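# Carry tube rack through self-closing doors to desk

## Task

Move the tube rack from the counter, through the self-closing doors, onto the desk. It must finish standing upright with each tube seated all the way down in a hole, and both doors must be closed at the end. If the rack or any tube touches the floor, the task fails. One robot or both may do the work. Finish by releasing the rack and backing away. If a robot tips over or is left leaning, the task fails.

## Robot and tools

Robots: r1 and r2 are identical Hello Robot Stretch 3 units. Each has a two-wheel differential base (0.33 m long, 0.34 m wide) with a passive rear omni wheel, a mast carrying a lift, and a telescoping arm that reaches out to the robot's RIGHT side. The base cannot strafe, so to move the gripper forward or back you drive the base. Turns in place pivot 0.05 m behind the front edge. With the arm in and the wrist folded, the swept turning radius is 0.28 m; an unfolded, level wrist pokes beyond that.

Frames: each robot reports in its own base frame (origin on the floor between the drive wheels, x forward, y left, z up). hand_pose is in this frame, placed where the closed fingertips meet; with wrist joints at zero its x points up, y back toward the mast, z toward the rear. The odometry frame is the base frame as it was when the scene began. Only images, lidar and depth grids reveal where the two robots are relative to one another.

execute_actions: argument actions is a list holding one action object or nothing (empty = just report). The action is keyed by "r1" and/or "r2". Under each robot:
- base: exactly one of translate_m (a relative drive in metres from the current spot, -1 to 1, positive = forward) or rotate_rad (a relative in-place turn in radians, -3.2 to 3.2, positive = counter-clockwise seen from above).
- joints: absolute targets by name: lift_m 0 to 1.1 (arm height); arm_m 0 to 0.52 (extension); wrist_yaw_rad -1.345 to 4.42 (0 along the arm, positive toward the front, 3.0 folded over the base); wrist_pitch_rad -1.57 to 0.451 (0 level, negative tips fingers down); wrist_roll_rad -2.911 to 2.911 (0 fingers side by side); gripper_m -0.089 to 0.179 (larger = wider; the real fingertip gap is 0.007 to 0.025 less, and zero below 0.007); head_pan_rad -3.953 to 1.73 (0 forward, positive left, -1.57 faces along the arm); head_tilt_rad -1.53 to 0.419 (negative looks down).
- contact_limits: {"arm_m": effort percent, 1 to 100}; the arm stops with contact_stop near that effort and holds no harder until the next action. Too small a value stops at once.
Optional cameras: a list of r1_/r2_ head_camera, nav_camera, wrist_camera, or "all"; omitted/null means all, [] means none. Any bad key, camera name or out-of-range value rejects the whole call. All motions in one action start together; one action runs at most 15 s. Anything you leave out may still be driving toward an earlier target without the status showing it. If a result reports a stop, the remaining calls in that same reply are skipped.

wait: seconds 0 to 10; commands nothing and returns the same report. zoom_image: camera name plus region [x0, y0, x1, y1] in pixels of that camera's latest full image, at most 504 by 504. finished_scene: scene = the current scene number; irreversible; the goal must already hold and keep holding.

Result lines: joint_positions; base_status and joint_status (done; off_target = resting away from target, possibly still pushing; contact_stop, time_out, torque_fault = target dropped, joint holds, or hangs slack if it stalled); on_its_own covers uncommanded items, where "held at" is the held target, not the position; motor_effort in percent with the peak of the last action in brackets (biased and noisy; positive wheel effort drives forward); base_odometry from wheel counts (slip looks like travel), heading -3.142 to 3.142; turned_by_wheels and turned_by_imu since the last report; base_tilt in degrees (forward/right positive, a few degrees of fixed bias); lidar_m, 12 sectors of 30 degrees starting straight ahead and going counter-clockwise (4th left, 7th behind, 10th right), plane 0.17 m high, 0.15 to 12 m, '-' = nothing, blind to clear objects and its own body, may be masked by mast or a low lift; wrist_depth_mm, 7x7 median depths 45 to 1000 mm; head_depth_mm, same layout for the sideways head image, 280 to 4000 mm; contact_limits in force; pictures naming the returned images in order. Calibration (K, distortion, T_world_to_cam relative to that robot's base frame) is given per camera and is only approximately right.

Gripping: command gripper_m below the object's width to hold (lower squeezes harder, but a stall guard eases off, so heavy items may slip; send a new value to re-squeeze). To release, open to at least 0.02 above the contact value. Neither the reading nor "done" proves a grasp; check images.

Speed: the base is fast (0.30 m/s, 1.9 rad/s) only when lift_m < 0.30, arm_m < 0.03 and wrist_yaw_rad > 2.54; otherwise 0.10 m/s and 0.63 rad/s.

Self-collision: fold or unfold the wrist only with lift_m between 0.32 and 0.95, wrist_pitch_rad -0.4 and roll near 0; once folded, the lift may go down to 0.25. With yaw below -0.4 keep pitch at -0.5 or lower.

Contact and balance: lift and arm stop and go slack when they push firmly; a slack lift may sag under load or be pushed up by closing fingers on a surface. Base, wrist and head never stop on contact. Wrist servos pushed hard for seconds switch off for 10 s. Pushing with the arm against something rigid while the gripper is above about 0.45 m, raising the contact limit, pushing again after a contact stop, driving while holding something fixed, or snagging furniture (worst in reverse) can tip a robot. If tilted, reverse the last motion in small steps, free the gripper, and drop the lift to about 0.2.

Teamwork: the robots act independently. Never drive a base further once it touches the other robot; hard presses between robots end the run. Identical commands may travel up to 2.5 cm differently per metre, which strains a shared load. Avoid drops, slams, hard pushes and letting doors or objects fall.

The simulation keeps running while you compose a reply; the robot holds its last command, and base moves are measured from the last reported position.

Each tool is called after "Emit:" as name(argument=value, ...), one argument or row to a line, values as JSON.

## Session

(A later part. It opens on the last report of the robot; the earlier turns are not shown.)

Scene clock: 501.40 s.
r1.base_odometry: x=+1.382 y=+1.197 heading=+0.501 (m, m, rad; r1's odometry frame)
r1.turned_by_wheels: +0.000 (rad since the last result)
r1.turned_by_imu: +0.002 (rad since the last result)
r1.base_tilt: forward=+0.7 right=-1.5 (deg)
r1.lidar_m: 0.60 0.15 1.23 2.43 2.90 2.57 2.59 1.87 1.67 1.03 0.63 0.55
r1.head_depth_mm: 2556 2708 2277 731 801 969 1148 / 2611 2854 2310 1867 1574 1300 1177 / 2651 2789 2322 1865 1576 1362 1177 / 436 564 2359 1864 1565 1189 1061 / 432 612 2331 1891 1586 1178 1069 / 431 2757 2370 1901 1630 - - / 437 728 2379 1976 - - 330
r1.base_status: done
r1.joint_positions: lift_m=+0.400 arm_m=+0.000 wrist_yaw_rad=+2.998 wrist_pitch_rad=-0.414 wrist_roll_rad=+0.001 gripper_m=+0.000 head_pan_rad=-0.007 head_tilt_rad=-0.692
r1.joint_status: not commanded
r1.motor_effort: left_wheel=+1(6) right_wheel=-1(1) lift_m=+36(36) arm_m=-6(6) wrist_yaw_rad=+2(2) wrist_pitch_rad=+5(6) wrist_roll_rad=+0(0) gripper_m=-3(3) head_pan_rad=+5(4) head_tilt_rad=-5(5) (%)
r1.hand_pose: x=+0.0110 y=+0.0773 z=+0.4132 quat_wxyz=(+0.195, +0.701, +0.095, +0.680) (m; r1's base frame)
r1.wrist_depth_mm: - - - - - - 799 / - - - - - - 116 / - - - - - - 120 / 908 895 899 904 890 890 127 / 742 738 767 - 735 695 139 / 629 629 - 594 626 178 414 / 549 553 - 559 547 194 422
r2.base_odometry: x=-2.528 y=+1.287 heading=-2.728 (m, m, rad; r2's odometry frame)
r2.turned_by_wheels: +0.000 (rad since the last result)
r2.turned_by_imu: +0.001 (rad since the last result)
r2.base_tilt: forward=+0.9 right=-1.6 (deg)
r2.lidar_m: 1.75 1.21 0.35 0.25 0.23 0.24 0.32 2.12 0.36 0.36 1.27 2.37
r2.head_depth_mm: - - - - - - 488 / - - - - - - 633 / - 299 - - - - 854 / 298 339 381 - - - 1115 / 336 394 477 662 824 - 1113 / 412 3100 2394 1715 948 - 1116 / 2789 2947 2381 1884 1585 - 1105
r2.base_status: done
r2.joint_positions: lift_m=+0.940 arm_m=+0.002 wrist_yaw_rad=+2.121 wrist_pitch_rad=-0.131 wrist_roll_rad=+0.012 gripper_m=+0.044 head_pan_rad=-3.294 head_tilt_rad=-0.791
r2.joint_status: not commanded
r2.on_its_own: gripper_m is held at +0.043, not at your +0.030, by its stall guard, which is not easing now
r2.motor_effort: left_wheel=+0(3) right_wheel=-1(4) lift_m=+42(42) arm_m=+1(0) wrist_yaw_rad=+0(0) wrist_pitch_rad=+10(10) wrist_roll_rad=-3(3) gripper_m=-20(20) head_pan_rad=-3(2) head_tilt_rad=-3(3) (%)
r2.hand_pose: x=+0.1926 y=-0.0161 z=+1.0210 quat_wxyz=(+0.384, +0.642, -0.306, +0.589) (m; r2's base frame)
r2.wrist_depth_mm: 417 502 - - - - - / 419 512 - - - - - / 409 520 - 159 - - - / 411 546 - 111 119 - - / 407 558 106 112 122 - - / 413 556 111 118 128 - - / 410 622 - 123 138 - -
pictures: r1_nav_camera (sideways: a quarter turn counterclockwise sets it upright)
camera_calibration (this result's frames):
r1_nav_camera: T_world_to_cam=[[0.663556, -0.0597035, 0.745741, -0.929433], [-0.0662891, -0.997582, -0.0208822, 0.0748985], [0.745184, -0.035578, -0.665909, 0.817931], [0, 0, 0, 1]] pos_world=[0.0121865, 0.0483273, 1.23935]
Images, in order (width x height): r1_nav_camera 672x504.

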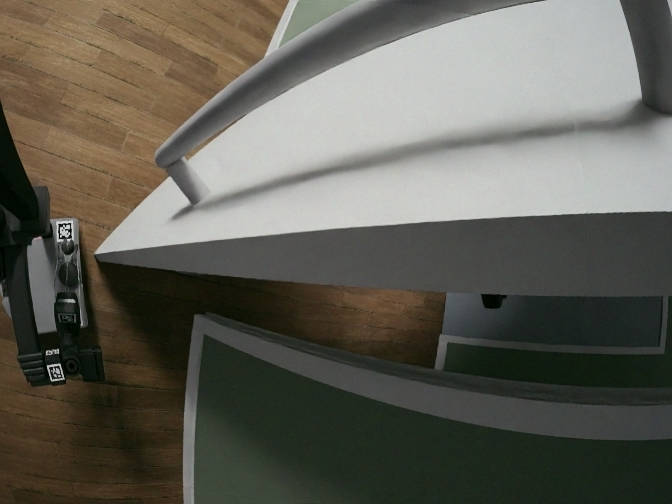

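Emit:
execute_actions(
  actions=[
    {"r1":{"base":{"translate_m":-0.25}}},
  ],
  cameras=[],
)

Emit:
execute_actions(
  actions=[
    {"r2":{"base":{"translate_m":-0.28}},"r1":{"base":{"rotate_rad":-0.08}}},
  ],
  cameras=["r1_nav_camera"],
)

Scene clock: 513.60 s.
r1.base_odometry: x=+1.163 y=+1.077 heading=+0.501 (m, m, rad; r1's odometry frame)
r1.turned_by_wheels: +0.000 (rad since the last result)
r1.turned_by_imu: -0.004 (rad since the last result)
r1.base_tilt: forward=+0.7 right=-1.6 (deg)
r1.lidar_m: 0.36 0.44 1.75 2.51 2.64 2.34 2.35 1.80 1.59 1.48 0.90 0.78
r1.head_depth_mm: 672 740 833 979 1160 1327 1180 / 2810 2983 2248 1117 1255 1344 1188 / 2886 3097 2333 1875 1587 1354 1194 / 729 3071 2363 1894 1399 1267 1154 / 768 2845 392 449 533 711 1143 / 291 323 381 486 669 1076 1213 / 308 369 467 541 982 1352 1213
r1.base_status: done
r1.joint_positions: lift_m=+0.400 arm_m=+0.000 wrist_yaw_rad=+2.998 wrist_pitch_rad=-0.414 wrist_roll_rad=+0.001 gripper_m=+0.000 head_pan_rad=-0.007 head_tilt_rad=-0.692
r1.joint_status: not commanded
r1.motor_effort: left_wheel=+2(3) right_wheel=-1(3) lift_m=+36(36) arm_m=-6(6) wrist_yaw_rad=+1(2) wrist_pitch_rad=+6(5) wrist_roll_rad=+0(0) gripper_m=-2(2) head_pan_rad=+5(5) head_tilt_rad=-5(6) (%)
r1.hand_pose: x=+0.0110 y=+0.0773 z=+0.4132 quat_wxyz=(+0.195, +0.701, +0.095, +0.680) (m; r1's base frame)
r1.wrist_depth_mm: - - - - - - - / - - - - - - - / - - - - - - - / 906 877 906 915 896 887 850 / 730 738 778 - 731 735 706 / 627 620 - 590 630 617 602 / 551 548 - 563 544 540 517
r2.base_odometry: x=-2.528 y=+1.287 heading=-2.728 (m, m, rad; r2's odometry frame)
r2.turned_by_wheels: +0.000 (rad since the last result)
r2.turned_by_imu: -0.001 (rad since the last result)
r2.base_tilt: forward=+1.0 right=-1.8 (deg)
r2.lidar_m: 1.75 1.21 0.35 0.25 0.24 0.24 0.32 2.12 0.36 0.37 1.27 2.37
r2.head_depth_mm: - - - - - - 487 / - - - - - - 632 / - 299 - - - - 853 / 298 339 381 - - - 1111 / 336 394 476 663 1065 - 1116 / 412 3120 2387 1762 1619 - 1117 / 2787 2931 2386 1868 1631 - 1106
r2.base_status: not commanded
r2.joint_positions: lift_m=+0.940 arm_m=+0.002 wrist_yaw_rad=+2.121 wrist_pitch_rad=-0.131 wrist_roll_rad=+0.012 gripper_m=+0.044 head_pan_rad=-3.294 head_tilt_rad=-0.791
r2.joint_status: not commanded
r2.on_its_own: gripper_m is held at +0.043, not at your +0.030, by its stall guard, which is not easing now
r2.motor_effort: left_wheel=+0(0) right_wheel=-1(2) lift_m=+42(42) arm_m=+0(0) wrist_yaw_rad=+0(0) wrist_pitch_rad=+10(10) wrist_roll_rad=-3(3) gripper_m=-20(20) head_pan_rad=-2(2) head_tilt_rad=-3(3) (%)
r2.hand_pose: x=+0.1926 y=-0.0161 z=+1.0210 quat_wxyz=(+0.384, +0.642, -0.306, +0.589) (m; r2's base frame)
r2.wrist_depth_mm: 414 496 - - - - - / 416 508 - 111 - - - / 415 536 - 159 - - - / 414 550 - 111 119 - - / 418 550 106 112 122 - - / 404 553 111 118 128 - - / 407 611 - 124 138 - -
pictures: none
No camera images: the call's "cameras" was empty. Leave "cameras" out to get every camera's image.

Scene clock: 517.37 s.
r1.base_odometry: x=+1.163 y=+1.077 heading=+0.421 (m, m, rad; r1's odometry frame)
r1.turned_by_wheels: -0.080 (rad since the last result)
r1.turned_by_imu: -0.080 (rad since the last result)
r1.base_tilt: forward=+0.8 right=-1.6 (deg)
r1.lidar_m: 0.56 0.32 1.51 2.50 2.76 2.34 2.34 1.88 1.59 1.59 0.94 0.79
r1.head_depth_mm: 662 744 849 986 1173 1325 1187 / 687 768 868 1001 1211 1350 1184 / 2818 2797 2327 1845 1532 1342 1172 / 419 540 2329 1891 1589 1196 1053 / 427 572 2337 1882 1594 1196 1049 / 2884 2711 2383 1922 1591 1377 1053 / 636 406 2372 1928 1609 929 658
r1.base_status: done
r1.joint_positions: lift_m=+0.400 arm_m=+0.000 wrist_yaw_rad=+2.998 wrist_pitch_rad=-0.414 wrist_roll_rad=+0.001 gripper_m=+0.000 head_pan_rad=-0.007 head_tilt_rad=-0.692
r1.joint_status: not commanded
r1.motor_effort: left_wheel=+2(7) right_wheel=-2(6) lift_m=+37(36) arm_m=-6(6) wrist_yaw_rad=+2(2) wrist_pitch_rad=+6(5) wrist_roll_rad=+0(0) gripper_m=-2(3) head_pan_rad=+5(4) head_tilt_rad=-5(5) (%)
r1.hand_pose: x=+0.0110 y=+0.0773 z=+0.4132 quat_wxyz=(+0.195, +0.701, +0.095, +0.680) (m; r1's base frame)
r1.wrist_depth_mm: - - - - - - 270 / - - - - - - 343 / - - - - - - 500 / 898 875 883 886 903 385 498 / 742 744 767 - 730 475 515 / 627 628 - 599 629 473 435 / 554 542 - 570 541 498 410
r2.base_odometry: x=-2.271 y=+1.399 heading=-2.728 (m, m, rad; r2's odometry frame)
r2.turned_by_wheels: +0.000 (rad since the last result)
r2.turned_by_imu: -0.002 (rad since the last result)
r2.base_tilt: forward=+0.9 right=-1.7 (deg)
r2.lidar_m: 1.94 0.55 0.27 0.22 0.22 0.24 0.56 1.99 1.46 0.40 0.36 2.56
r2.head_depth_mm: - - - - - - 473 / 2513 2746 - - - - 636 / 536 2721 - - - - 928 / 2673 2965 2589 - - - 1129 / 2813 3083 2432 1716 1612 - 1115 / 2870 3090 2384 1811 926 - 1115 / 2641 2795 2400 1876 1624 - 1109
r2.base_status: done
r2.joint_positions: lift_m=+0.940 arm_m=+0.002 wrist_yaw_rad=+2.121 wrist_pitch_rad=-0.131 wrist_roll_rad=+0.012 gripper_m=+0.044 head_pan_rad=-3.294 head_tilt_rad=-0.791
r2.joint_status: not commanded
r2.on_its_own: gripper_m is held at +0.043, not at your +0.030, by its stall guard, which is not easing now
r2.motor_effort: left_wheel=+0(4) right_wheel=+0(7) lift_m=+42(43) arm_m=+0(0) wrist_yaw_rad=+0(1) wrist_pitch_rad=+11(11) wrist_roll_rad=-3(3) gripper_m=-20(19) head_pan_rad=-2(2) head_tilt_rad=-3(3) (%)
r2.hand_pose: x=+0.1926 y=-0.0161 z=+1.0210 quat_wxyz=(+0.384, +0.642, -0.306, +0.589) (m; r2's base frame)
r2.wrist_depth_mm: 320 423 661 - - - - / 318 432 533 111 - - - / 320 428 538 158 - - - / 327 436 549 111 118 - - / 330 436 106 112 123 - - / 330 420 111 118 128 - - / 332 471 605 124 138 - -
pictures: r1_nav_camera (sideways: a quarter turn counterclockwise sets it upright)
camera_calibration (this result's frames):
r1_nav_camera: T_world_to_cam=[[0.663556, -0.0597037, 0.745741, -0.929432], [-0.0662893, -0.997582, -0.0208821, 0.0748985], [0.745184, -0.0355782, -0.665909, 0.817931], [0, 0, 0, 1]] pos_world=[0.0121864, 0.0483273, 1.23935]
Images, in order (width x height): r1_nav_camera 672x504.

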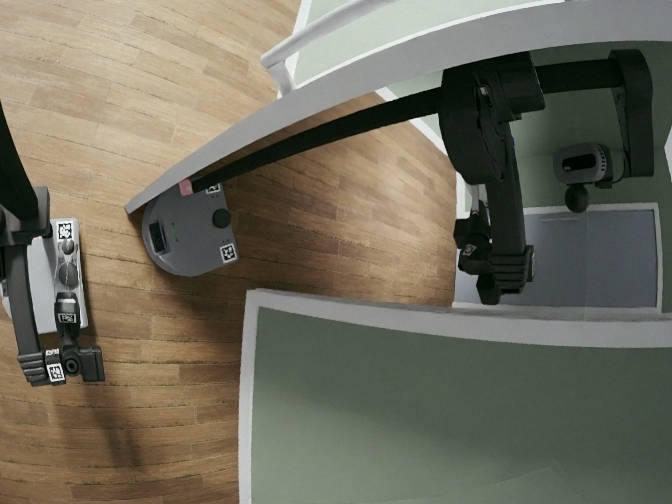

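Emit:
execute_actions(
  actions=[
    {"r1":{"base":{"translate_m":0.22}}},
  ],
  cameras=["r1_nav_camera"],
)

Scene clock: 523.53 s.
r1.base_odometry: x=+1.364 y=+1.167 heading=+0.421 (m, m, rad; r1's odometry frame)
r1.turned_by_wheels: +0.000 (rad since the last result)
r1.turned_by_imu: +0.001 (rad since the last result)
r1.base_tilt: forward=+0.7 right=-1.4 (deg)
r1.lidar_m: 0.62 0.35 0.21 0.19 2.83 2.56 2.55 1.94 1.64 1.23 0.69 0.57
r1.head_depth_mm: 483 527 590 696 841 1034 1172 / 2639 2795 638 774 888 1073 1188 / 2667 2848 2102 1862 1572 1349 1194 / 2695 1587 - 1848 1588 1363 1052 / 2748 1651 - 1847 1590 1372 1200 / 2809 391 - 1852 1596 1371 1211 / 2765 515 - 1858 1612 1374 1216
r1.base_status: done
r1.joint_positions: lift_m=+0.400 arm_m=+0.000 wrist_yaw_rad=+2.998 wrist_pitch_rad=-0.414 wrist_roll_rad=+0.001 gripper_m=+0.000 head_pan_rad=-0.007 head_tilt_rad=-0.692
r1.joint_status: not commanded
r1.motor_effort: left_wheel=+1(6) right_wheel=-2(1) lift_m=+37(37) arm_m=-6(6) wrist_yaw_rad=+1(2) wrist_pitch_rad=+5(5) wrist_roll_rad=+0(0) gripper_m=-2(2) head_pan_rad=+4(5) head_tilt_rad=-5(5) (%)
r1.hand_pose: x=+0.0110 y=+0.0773 z=+0.4132 quat_wxyz=(+0.195, +0.701, +0.095, +0.680) (m; r1's base frame)
r1.wrist_depth_mm: - - - 231 288 358 829 / - - - 254 325 351 - / - - - 281 374 402 - / 903 900 889 321 437 595 875 / 736 729 773 - 489 500 739 / 622 633 - 482 440 438 467 / 546 547 - 523 403 382 381
r2.base_odometry: x=-2.271 y=+1.399 heading=-2.728 (m, m, rad; r2's odometry frame)
r2.turned_by_wheels: +0.000 (rad since the last result)
r2.turned_by_imu: +0.000 (rad since the last result)
r2.base_tilt: forward=+1.0 right=-1.7 (deg)
r2.lidar_m: 1.94 0.55 0.27 0.22 0.22 0.24 0.35 1.99 1.46 0.40 0.36 2.55
r2.head_depth_mm: - - - - - - 474 / 2512 2759 - - - - 637 / 325 378 - - - - 932 / 2672 2928 2559 - - - 1017 / 2781 3099 2406 1815 1615 - 1080 / 2906 3087 2394 1862 1619 - 1097 / 2517 2806 2399 1873 1629 - 1108
r2.base_status: not commanded
r2.joint_positions: lift_m=+0.940 arm_m=+0.002 wrist_yaw_rad=+2.121 wrist_pitch_rad=-0.131 wrist_roll_rad=+0.012 gripper_m=+0.044 head_pan_rad=-3.294 head_tilt_rad=-0.791
r2.joint_status: not commanded
r2.on_its_own: gripper_m is held at +0.043, not at your +0.030, by its stall guard, which is not easing now
r2.motor_effort: left_wheel=+0(0) right_wheel=-1(1) lift_m=+42(42) arm_m=+0(1) wrist_yaw_rad=+0(0) wrist_pitch_rad=+11(10) wrist_roll_rad=-3(3) gripper_m=-19(20) head_pan_rad=-3(1) head_tilt_rad=-3(4) (%)
r2.hand_pose: x=+0.1926 y=-0.0161 z=+1.0210 quat_wxyz=(+0.384, +0.642, -0.306, +0.589) (m; r2's base frame)
r2.wrist_depth_mm: 315 429 659 - - - - / 319 430 538 111 - - - / 322 431 543 158 - - - / 324 433 557 112 119 - - / 326 438 106 112 123 - - / 329 419 111 118 128 - - / 332 477 601 124 138 - -
pictures: r1_nav_camera (sideways: a quarter turn counterclockwise sets it upright)
camera_calibration (this result's frames):
r1_nav_camera: T_world_to_cam=[[0.663556, -0.0597037, 0.745741, -0.929433], [-0.0662893, -0.997582, -0.0208821, 0.0748985], [0.745184, -0.0355782, -0.665909, 0.817931], [0, 0, 0, 1]] pos_world=[0.0121865, 0.0483273, 1.23935]
Images, in order (width x height): r1_nav_camera 672x504.

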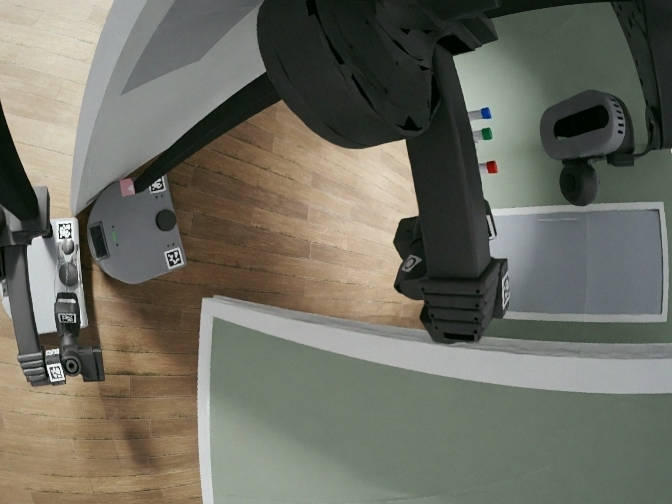

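Emit:
execute_actions(
  actions=[
    {"r2":{"base":{"translate_m":0.9},"joints":{"head_pan_rad":0,"head_tilt_rad":-0.4}}},
  ],
  cameras=["r1_nav_camera"],
)

Scene clock: 535.77 s.
r1.base_odometry: x=+1.364 y=+1.167 heading=+0.421 (m, m, rad; r1's odometry frame)
r1.turned_by_wheels: +0.000 (rad since the last result)
r1.turned_by_imu: -0.003 (rad since the last result)
r1.base_tilt: forward=+0.7 right=-1.6 (deg)
r1.lidar_m: 0.58 0.66 1.09 2.44 2.83 2.56 2.55 1.93 1.64 1.23 0.69 0.57
r1.head_depth_mm: 470 521 595 693 841 1043 1179 / 485 545 622 716 857 1075 1190 / 442 531 602 743 897 1125 1200 / 501 568 652 765 925 1181 1194 / 509 580 666 786 964 1238 1199 / 523 592 684 813 1005 1291 1205 / 532 605 705 834 1040 1291 1211
r1.base_status: not commanded
r1.joint_positions: lift_m=+0.400 arm_m=+0.000 wrist_yaw_rad=+2.998 wrist_pitch_rad=-0.414 wrist_roll_rad=+0.001 gripper_m=+0.000 head_pan_rad=-0.007 head_tilt_rad=-0.692
r1.joint_status: not commanded
r1.motor_effort: left_wheel=+1(1) right_wheel=-1(1) lift_m=+36(36) arm_m=-6(6) wrist_yaw_rad=+1(1) wrist_pitch_rad=+5(5) wrist_roll_rad=+0(0) gripper_m=-2(2) head_pan_rad=+4(4) head_tilt_rad=-5(5) (%)
r1.hand_pose: x=+0.0110 y=+0.0773 z=+0.4132 quat_wxyz=(+0.195, +0.701, +0.095, +0.680) (m; r1's base frame)
r1.wrist_depth_mm: - - - - - - 765 / - - - - - - 763 / - - - - - - 755 / 916 881 896 899 887 904 746 / 749 737 757 - 738 743 708 / 636 626 - 592 631 620 625 / 549 545 - 560 545 546 545
r2.base_odometry: x=-3.095 y=+1.037 heading=-2.728 (m, m, rad; r2's odometry frame)
r2.turned_by_wheels: +0.000 (rad since the last result)
r2.turned_by_imu: +0.003 (rad since the last result)
r2.base_tilt: forward=+1.0 right=-1.7 (deg)
r2.lidar_m: 1.33 0.92 0.87 0.65 0.53 0.50 0.51 0.67 1.23 1.25 1.64 1.81
r2.head_depth_mm: 1504 1596 1703 1827 1966 1715 1369 / 1585 1683 1805 1947 2077 1726 1438 / 1661 1780 1913 2065 2190 1719 1412 / 1541 1667 1777 1946 2043 1721 1376 / 1298 1389 1467 1566 1690 1674 - / 1122 1184 1254 1327 1409 1499 - / 990 1038 1086 1141 1200 1264 1297
r2.base_status: done
r2.joint_positions: lift_m=+0.940 arm_m=+0.002 wrist_yaw_rad=+2.121 wrist_pitch_rad=-0.131 wrist_roll_rad=+0.012 gripper_m=+0.044 head_pan_rad=-0.007 head_tilt_rad=-0.408
r2.joint_status: all done
r2.on_its_own: gripper_m is held at +0.043, not at your +0.030, by its stall guard, which is not easing now
r2.motor_effort: left_wheel=+0(4) right_wheel=+0(3) lift_m=+42(42) arm_m=+0(0) wrist_yaw_rad=+0(1) wrist_pitch_rad=+10(11) wrist_roll_rad=-3(3) gripper_m=-20(20) head_pan_rad=+4(32) head_tilt_rad=+3(21) (%)
r2.hand_pose: x=+0.1926 y=-0.0161 z=+1.0210 quat_wxyz=(+0.384, +0.642, -0.306, +0.589) (m; r2's base frame)
r2.wrist_depth_mm: 682 744 853 946 - - - / 696 775 827 112 - - - / 736 835 876 158 - - - / 749 839 900 112 119 - - / 767 871 106 112 123 - - / 798 882 111 118 128 - - / 825 980 - 123 138 - -
pictures: r1_nav_camera (sideways: a quarter turn counterclockwise sets it upright)
camera_calibration (this result's frames):
r1_nav_camera: T_world_to_cam=[[0.663556, -0.0597035, 0.745741, -0.929433], [-0.066289, -0.997582, -0.0208822, 0.0748985], [0.745184, -0.035578, -0.665909, 0.817931], [0, 0, 0, 1]] pos_world=[0.0121864, 0.0483273, 1.23935]
Images, in order (width x height): r1_nav_camera 672x504.

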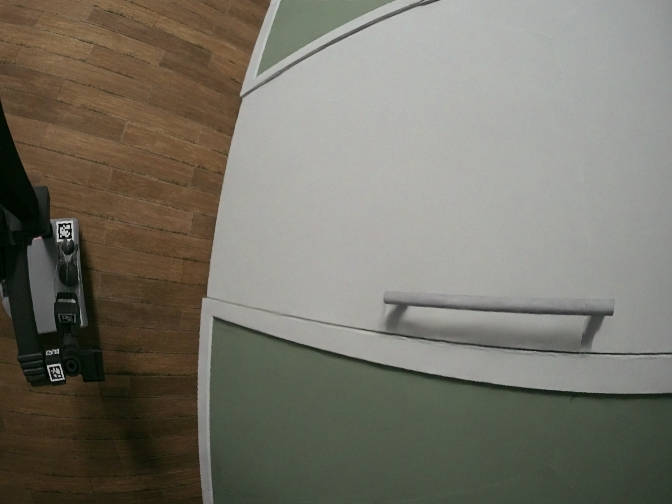

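Emit:
execute_actions(
  actions=[
    {"r2":{"base":{"translate_m":-0.4}},"r1":{"base":{"translate_m":-0.45}}},
  ],
  cameras=[],
)

Emit:
execute_actions(
  actions=[
    {"r2":{"base":{"rotate_rad":-0.45},"joints":{"head_pan_rad":-3.2,"head_tilt_rad":-0.6}},"r1":{"base":{"rotate_rad":-1.0}}},
  ],
  cameras=["r2_nav_camera"],
)

Scene clock: 557.00 s.
r1.base_odometry: x=+0.953 y=+0.983 heading=+0.421 (m, m, rad; r1's odometry frame)
r1.turned_by_wheels: +0.000 (rad since the last result)
r1.turned_by_imu: -0.007 (rad since the last result)
r1.base_tilt: forward=+0.8 right=-1.4 (deg)
r1.lidar_m: 0.80 1.00 1.93 2.56 2.50 2.12 2.11 1.82 1.54 1.54 1.21 1.02
r1.head_depth_mm: 865 968 1103 1292 1486 1346 1193 / 872 979 1126 1319 1492 1348 1191 / 905 982 1179 1389 1512 1354 1191 / 703 789 917 1089 1321 1357 1195 / 714 830 979 1165 1445 1365 1203 / 776 891 1045 1265 1526 1374 1209 / 818 945 1124 1382 1579 1389 1207
r1.base_status: done
r1.joint_positions: lift_m=+0.400 arm_m=+0.000 wrist_yaw_rad=+2.998 wrist_pitch_rad=-0.414 wrist_roll_rad=+0.001 gripper_m=+0.000 head_pan_rad=-0.007 head_tilt_rad=-0.692
r1.joint_status: not commanded
r1.motor_effort: left_wheel=+2(3) right_wheel=-1(4) lift_m=+36(36) arm_m=-6(6) wrist_yaw_rad=+1(1) wrist_pitch_rad=+5(5) wrist_roll_rad=+0(0) gripper_m=-2(2) head_pan_rad=+4(4) head_tilt_rad=-5(6) (%)
r1.hand_pose: x=+0.0110 y=+0.0773 z=+0.4132 quat_wxyz=(+0.195, +0.701, +0.095, +0.680) (m; r1's base frame)
r1.wrist_depth_mm: - - - - - - - / - - - - - - - / - - - - - - - / 898 872 892 904 879 921 908 / 750 743 767 - 733 732 722 / 631 629 - 599 627 628 627 / 549 545 - 558 548 544 546
r2.base_odometry: x=-2.729 y=+1.198 heading=-2.728 (m, m, rad; r2's odometry frame)
r2.turned_by_wheels: +0.000 (rad since the last result)
r2.turned_by_imu: -0.003 (rad since the last result)
r2.base_tilt: forward=+0.9 right=-1.7 (deg)
r2.lidar_m: 1.60 1.11 0.46 0.31 0.26 0.26 0.28 0.45 0.47 1.08 1.41 2.18
r2.head_depth_mm: 1812 1906 2038 2183 2281 1723 1372 / 1905 2030 2171 2344 2308 1715 1440 / 1995 2126 2287 2471 2319 1729 1441 / 1870 1997 2161 2376 2286 1716 1396 / 1577 1666 1770 1892 2002 1726 - / 1356 1427 1518 1596 1707 1724 - / 1197 1255 1308 1379 1453 1544 1378
r2.base_status: done
r2.joint_positions: lift_m=+0.940 arm_m=+0.002 wrist_yaw_rad=+2.120 wrist_pitch_rad=-0.131 wrist_roll_rad=+0.012 gripper_m=+0.044 head_pan_rad=-0.007 head_tilt_rad=-0.407
r2.joint_status: not commanded
r2.on_its_own: gripper_m is held at +0.043, not at your +0.030, by its stall guard, which is not easing now
r2.motor_effort: left_wheel=+0(18) right_wheel=-2(20) lift_m=+42(42) arm_m=+0(0) wrist_yaw_rad=-1(1) wrist_pitch_rad=+10(11) wrist_roll_rad=-3(3) gripper_m=-19(20) head_pan_rad=+2(3) head_tilt_rad=+2(3) (%)
r2.hand_pose: x=+0.1926 y=-0.0162 z=+1.0210 quat_wxyz=(+0.384, +0.642, -0.306, +0.589) (m; r2's base frame)
r2.wrist_depth_mm: 802 917 - - - - - / 836 923 986 - - - - / 814 972 - 159 - - - / 697 986 - 111 119 - - / 633 - 106 112 122 - - / 576 - 111 117 128 - - / 490 - - 124 138 - -
pictures: none
No camera images: the call's "cameras" was empty. Leave "cameras" out to get every camera's image.

Scene clock: 559.53 s.
r1.base_odometry: x=+0.953 y=+0.983 heading=-0.579 (m, m, rad; r1's odometry frame)
r1.turned_by_wheels: -1.000 (rad since the last result)
r1.turned_by_imu: -0.998 (rad since the last result)
r1.base_tilt: forward=+0.8 right=-1.5 (deg)
r1.lidar_m: 1.17 1.02 0.76 1.01 2.09 2.57 2.44 2.12 2.11 1.78 1.54 1.54
r1.head_depth_mm: 1524 1675 1878 1834 1559 1354 1183 / 1592 1785 2033 1862 1567 1353 1191 / 1438 1643 1904 1890 1577 1358 1192 / 1303 1464 1667 1798 1584 1361 1199 / 1194 1321 1469 1667 1578 1361 1202 / 1097 1196 1328 1500 1586 1378 1209 / 1012 1097 1204 1353 1502 1388 1203
r1.base_status: done
r1.joint_positions: lift_m=+0.400 arm_m=+0.000 wrist_yaw_rad=+2.998 wrist_pitch_rad=-0.414 wrist_roll_rad=+0.001 gripper_m=+0.000 head_pan_rad=-0.007 head_tilt_rad=-0.692
r1.joint_status: not commanded
r1.motor_effort: left_wheel=+2(5) right_wheel=-1(2) lift_m=+36(36) arm_m=-6(6) wrist_yaw_rad=+1(2) wrist_pitch_rad=+5(5) wrist_roll_rad=+0(0) gripper_m=-2(2) head_pan_rad=+4(4) head_tilt_rad=-5(5) (%)
r1.hand_pose: x=+0.0110 y=+0.0773 z=+0.4132 quat_wxyz=(+0.195, +0.701, +0.095, +0.680) (m; r1's base frame)
r1.wrist_depth_mm: - - - - 814 837 790 / - - - - 859 918 825 / - - - - 925 990 881 / 901 870 911 901 882 886 878 / 748 750 765 - 739 741 741 / 633 636 - 592 617 625 634 / 540 550 - 560 552 550 543
r2.base_odometry: x=-2.729 y=+1.198 heading=+3.106 (m, m, rad; r2's odometry frame)
r2.turned_by_wheels: -0.450 (rad since the last result)
r2.turned_by_imu: -0.443 (rad since the last result)
r2.base_tilt: forward=+0.9 right=-1.7 (deg)
r2.lidar_m: 2.18 1.47 1.09 0.46 0.31 0.27 0.27 0.33 0.47 0.47 1.09 1.50
r2.head_depth_mm: - - - - - - - / - - - - - - - / - - - - - - - / - - - 296 352 397 - / - - 286 311 363 417 - / - - 292 327 384 446 - / - - 297 344 407 476 -
r2.base_status: done
r2.joint_positions: lift_m=+0.940 arm_m=+0.002 wrist_yaw_rad=+2.120 wrist_pitch_rad=-0.131 wrist_roll_rad=+0.012 gripper_m=+0.044 head_pan_rad=-3.193 head_tilt_rad=-0.593
r2.joint_status: all done
r2.on_its_own: gripper_m is held at +0.043, not at your +0.030, by its stall guard, which is not easing now
r2.motor_effort: left_wheel=+1(5) right_wheel=-5(16) lift_m=+42(42) arm_m=-1(0) wrist_yaw_rad=-1(0) wrist_pitch_rad=+10(11) wrist_roll_rad=-3(3) gripper_m=-20(20) head_pan_rad=-3(30) head_tilt_rad=-3(17) (%)
r2.hand_pose: x=+0.1926 y=-0.0162 z=+1.0210 quat_wxyz=(+0.384, +0.642, -0.306, +0.589) (m; r2's base frame)
r2.wrist_depth_mm: 877 - - - - - - / 905 - 196 - - - - / 899 - - 158 - - - / 919 - - 111 119 - - / 955 - 106 112 122 - - / 943 - 111 117 128 - - / 964 - - 124 138 - -
pictures: r2_nav_camera (sideways: a quarter turn counterclockwise sets it upright)
camera_calibration (this result's frames):
r2_nav_camera: T_world_to_cam=[[-0.549287, 0.0194945, 0.835406, -1.04658], [0.0520146, 0.998587, 0.0108977, 0.0431647], [-0.834013, 0.0494393, -0.549525, 0.679664], [0, 0, 0, 1]] pos_world=[-0.0102696, -0.0563033, 1.24734]
Images, in order (width x height): r2_nav_camera 672x504.

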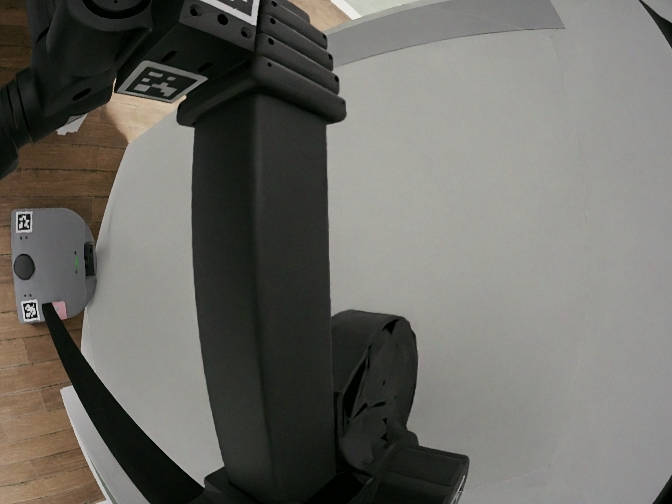

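Emit:
execute_actions(
  actions=[
    {"r2":{"base":{"translate_m":-0.33}},"r1":{"base":{"rotate_rad":1.33}}},
  ],
  cameras=["r2_nav_camera"],
)

Emit:
execute_actions(
  actions=[
    {"r1":{"base":{"translate_m":0.42}}},
  ],
  cameras=[],
)

Emit:
execute_actions(
  actions=[
    {"r1":{"base":{"rotate_rad":-0.6}}},
  ],
  cameras=["r1_nav_camera"],
)

Scene clock: 572.03 s.
r1.base_odometry: x=+0.953 y=+0.983 heading=+0.751 (m, m, rad; r1's odometry frame)
r1.turned_by_wheels: +1.330 (rad since the last result)
r1.turned_by_imu: +1.324 (rad since the last result)
r1.base_tilt: forward=+0.7 right=-1.3 (deg)
r1.lidar_m: 0.86 0.52 2.56 2.71 2.17 2.11 2.11 1.58 1.54 1.40 1.05 1.01
r1.head_depth_mm: 3086 2982 2285 1864 1526 1343 1185 / 3230 3043 2329 1877 1569 1355 1189 / 865 3064 2315 1879 1483 1356 1192 / 2773 2937 2331 1881 1386 1360 1194 / 2434 2682 2204 1797 1423 1367 1203 / 939 1136 1208 1116 995 1021 1182 / 825 783 717 661 743 1385 1211
r1.base_status: done
r1.joint_positions: lift_m=+0.400 arm_m=+0.000 wrist_yaw_rad=+2.998 wrist_pitch_rad=-0.414 wrist_roll_rad=+0.001 gripper_m=+0.000 head_pan_rad=-0.007 head_tilt_rad=-0.692
r1.joint_status: not commanded
r1.motor_effort: left_wheel=-2(6) right_wheel=+2(5) lift_m=+36(36) arm_m=-6(6) wrist_yaw_rad=+2(1) wrist_pitch_rad=+5(5) wrist_roll_rad=+0(0) gripper_m=-2(3) head_pan_rad=+5(4) head_tilt_rad=-5(5) (%)
r1.hand_pose: x=+0.0110 y=+0.0773 z=+0.4132 quat_wxyz=(+0.195, +0.701, +0.095, +0.680) (m; r1's base frame)
r1.wrist_depth_mm: - - - - - - - / - - - - - - - / - - - - - - - / 894 885 883 899 919 898 890 / 743 747 764 - 736 737 723 / 625 632 - 586 628 632 565 / 548 558 - 567 548 548 553
r2.base_odometry: x=-2.399 y=+1.186 heading=+3.106 (m, m, rad; r2's odometry frame)
r2.turned_by_wheels: +0.000 (rad since the last result)
r2.turned_by_imu: -0.002 (rad since the last result)
r2.base_tilt: forward=+1.0 right=-1.8 (deg)
r2.lidar_m: 2.50 1.48 0.39 0.26 0.24 0.24 0.31 1.00 2.17 0.53 0.49 1.50
r2.head_depth_mm: - - - - - - - / - - 292 306 - - - / 286 302 330 359 - - - / 309 343 385 443 546 591 - / 357 404 460 538 653 781 - / 421 489 3023 2330 1829 1510 - / 2551 2830 3125 2301 1497 1365 -
r2.base_status: done
r2.joint_positions: lift_m=+0.940 arm_m=+0.002 wrist_yaw_rad=+2.120 wrist_pitch_rad=-0.131 wrist_roll_rad=+0.012 gripper_m=+0.044 head_pan_rad=-3.193 head_tilt_rad=-0.593
r2.joint_status: not commanded
r2.on_its_own: gripper_m is held at +0.043, not at your +0.030, by its stall guard, which is not easing now
r2.motor_effort: left_wheel=+2(6) right_wheel=-4(11) lift_m=+42(42) arm_m=+0(0) wrist_yaw_rad=+0(0) wrist_pitch_rad=+11(10) wrist_roll_rad=-3(3) gripper_m=-19(20) head_pan_rad=-3(4) head_tilt_rad=-3(3) (%)
r2.hand_pose: x=+0.1926 y=-0.0162 z=+1.0210 quat_wxyz=(+0.384, +0.642, -0.306, +0.589) (m; r2's base frame)
r2.wrist_depth_mm: 425 - - - - - - / 435 - - - - - - / 438 - - 159 - - - / 440 - - 112 119 - - / 453 - 106 112 122 - - / 458 562 111 117 128 - - / 439 - - 124 138 - -
pictures: r2_nav_camera (sideways: a quarter turn counterclockwise sets it upright)
camera_calibration (this result's frames):
r2_nav_camera: T_world_to_cam=[[-0.549286, 0.0195413, 0.835406, -1.04658], [0.0520996, 0.998582, 0.0108977, 0.0431642], [-0.834009, 0.0495103, -0.549525, 0.679664], [0, 0, 0, 1]] pos_world=[-0.0102744, -0.0563019, 1.24734]
Images, in order (width x height): r2_nav_camera 672x504.

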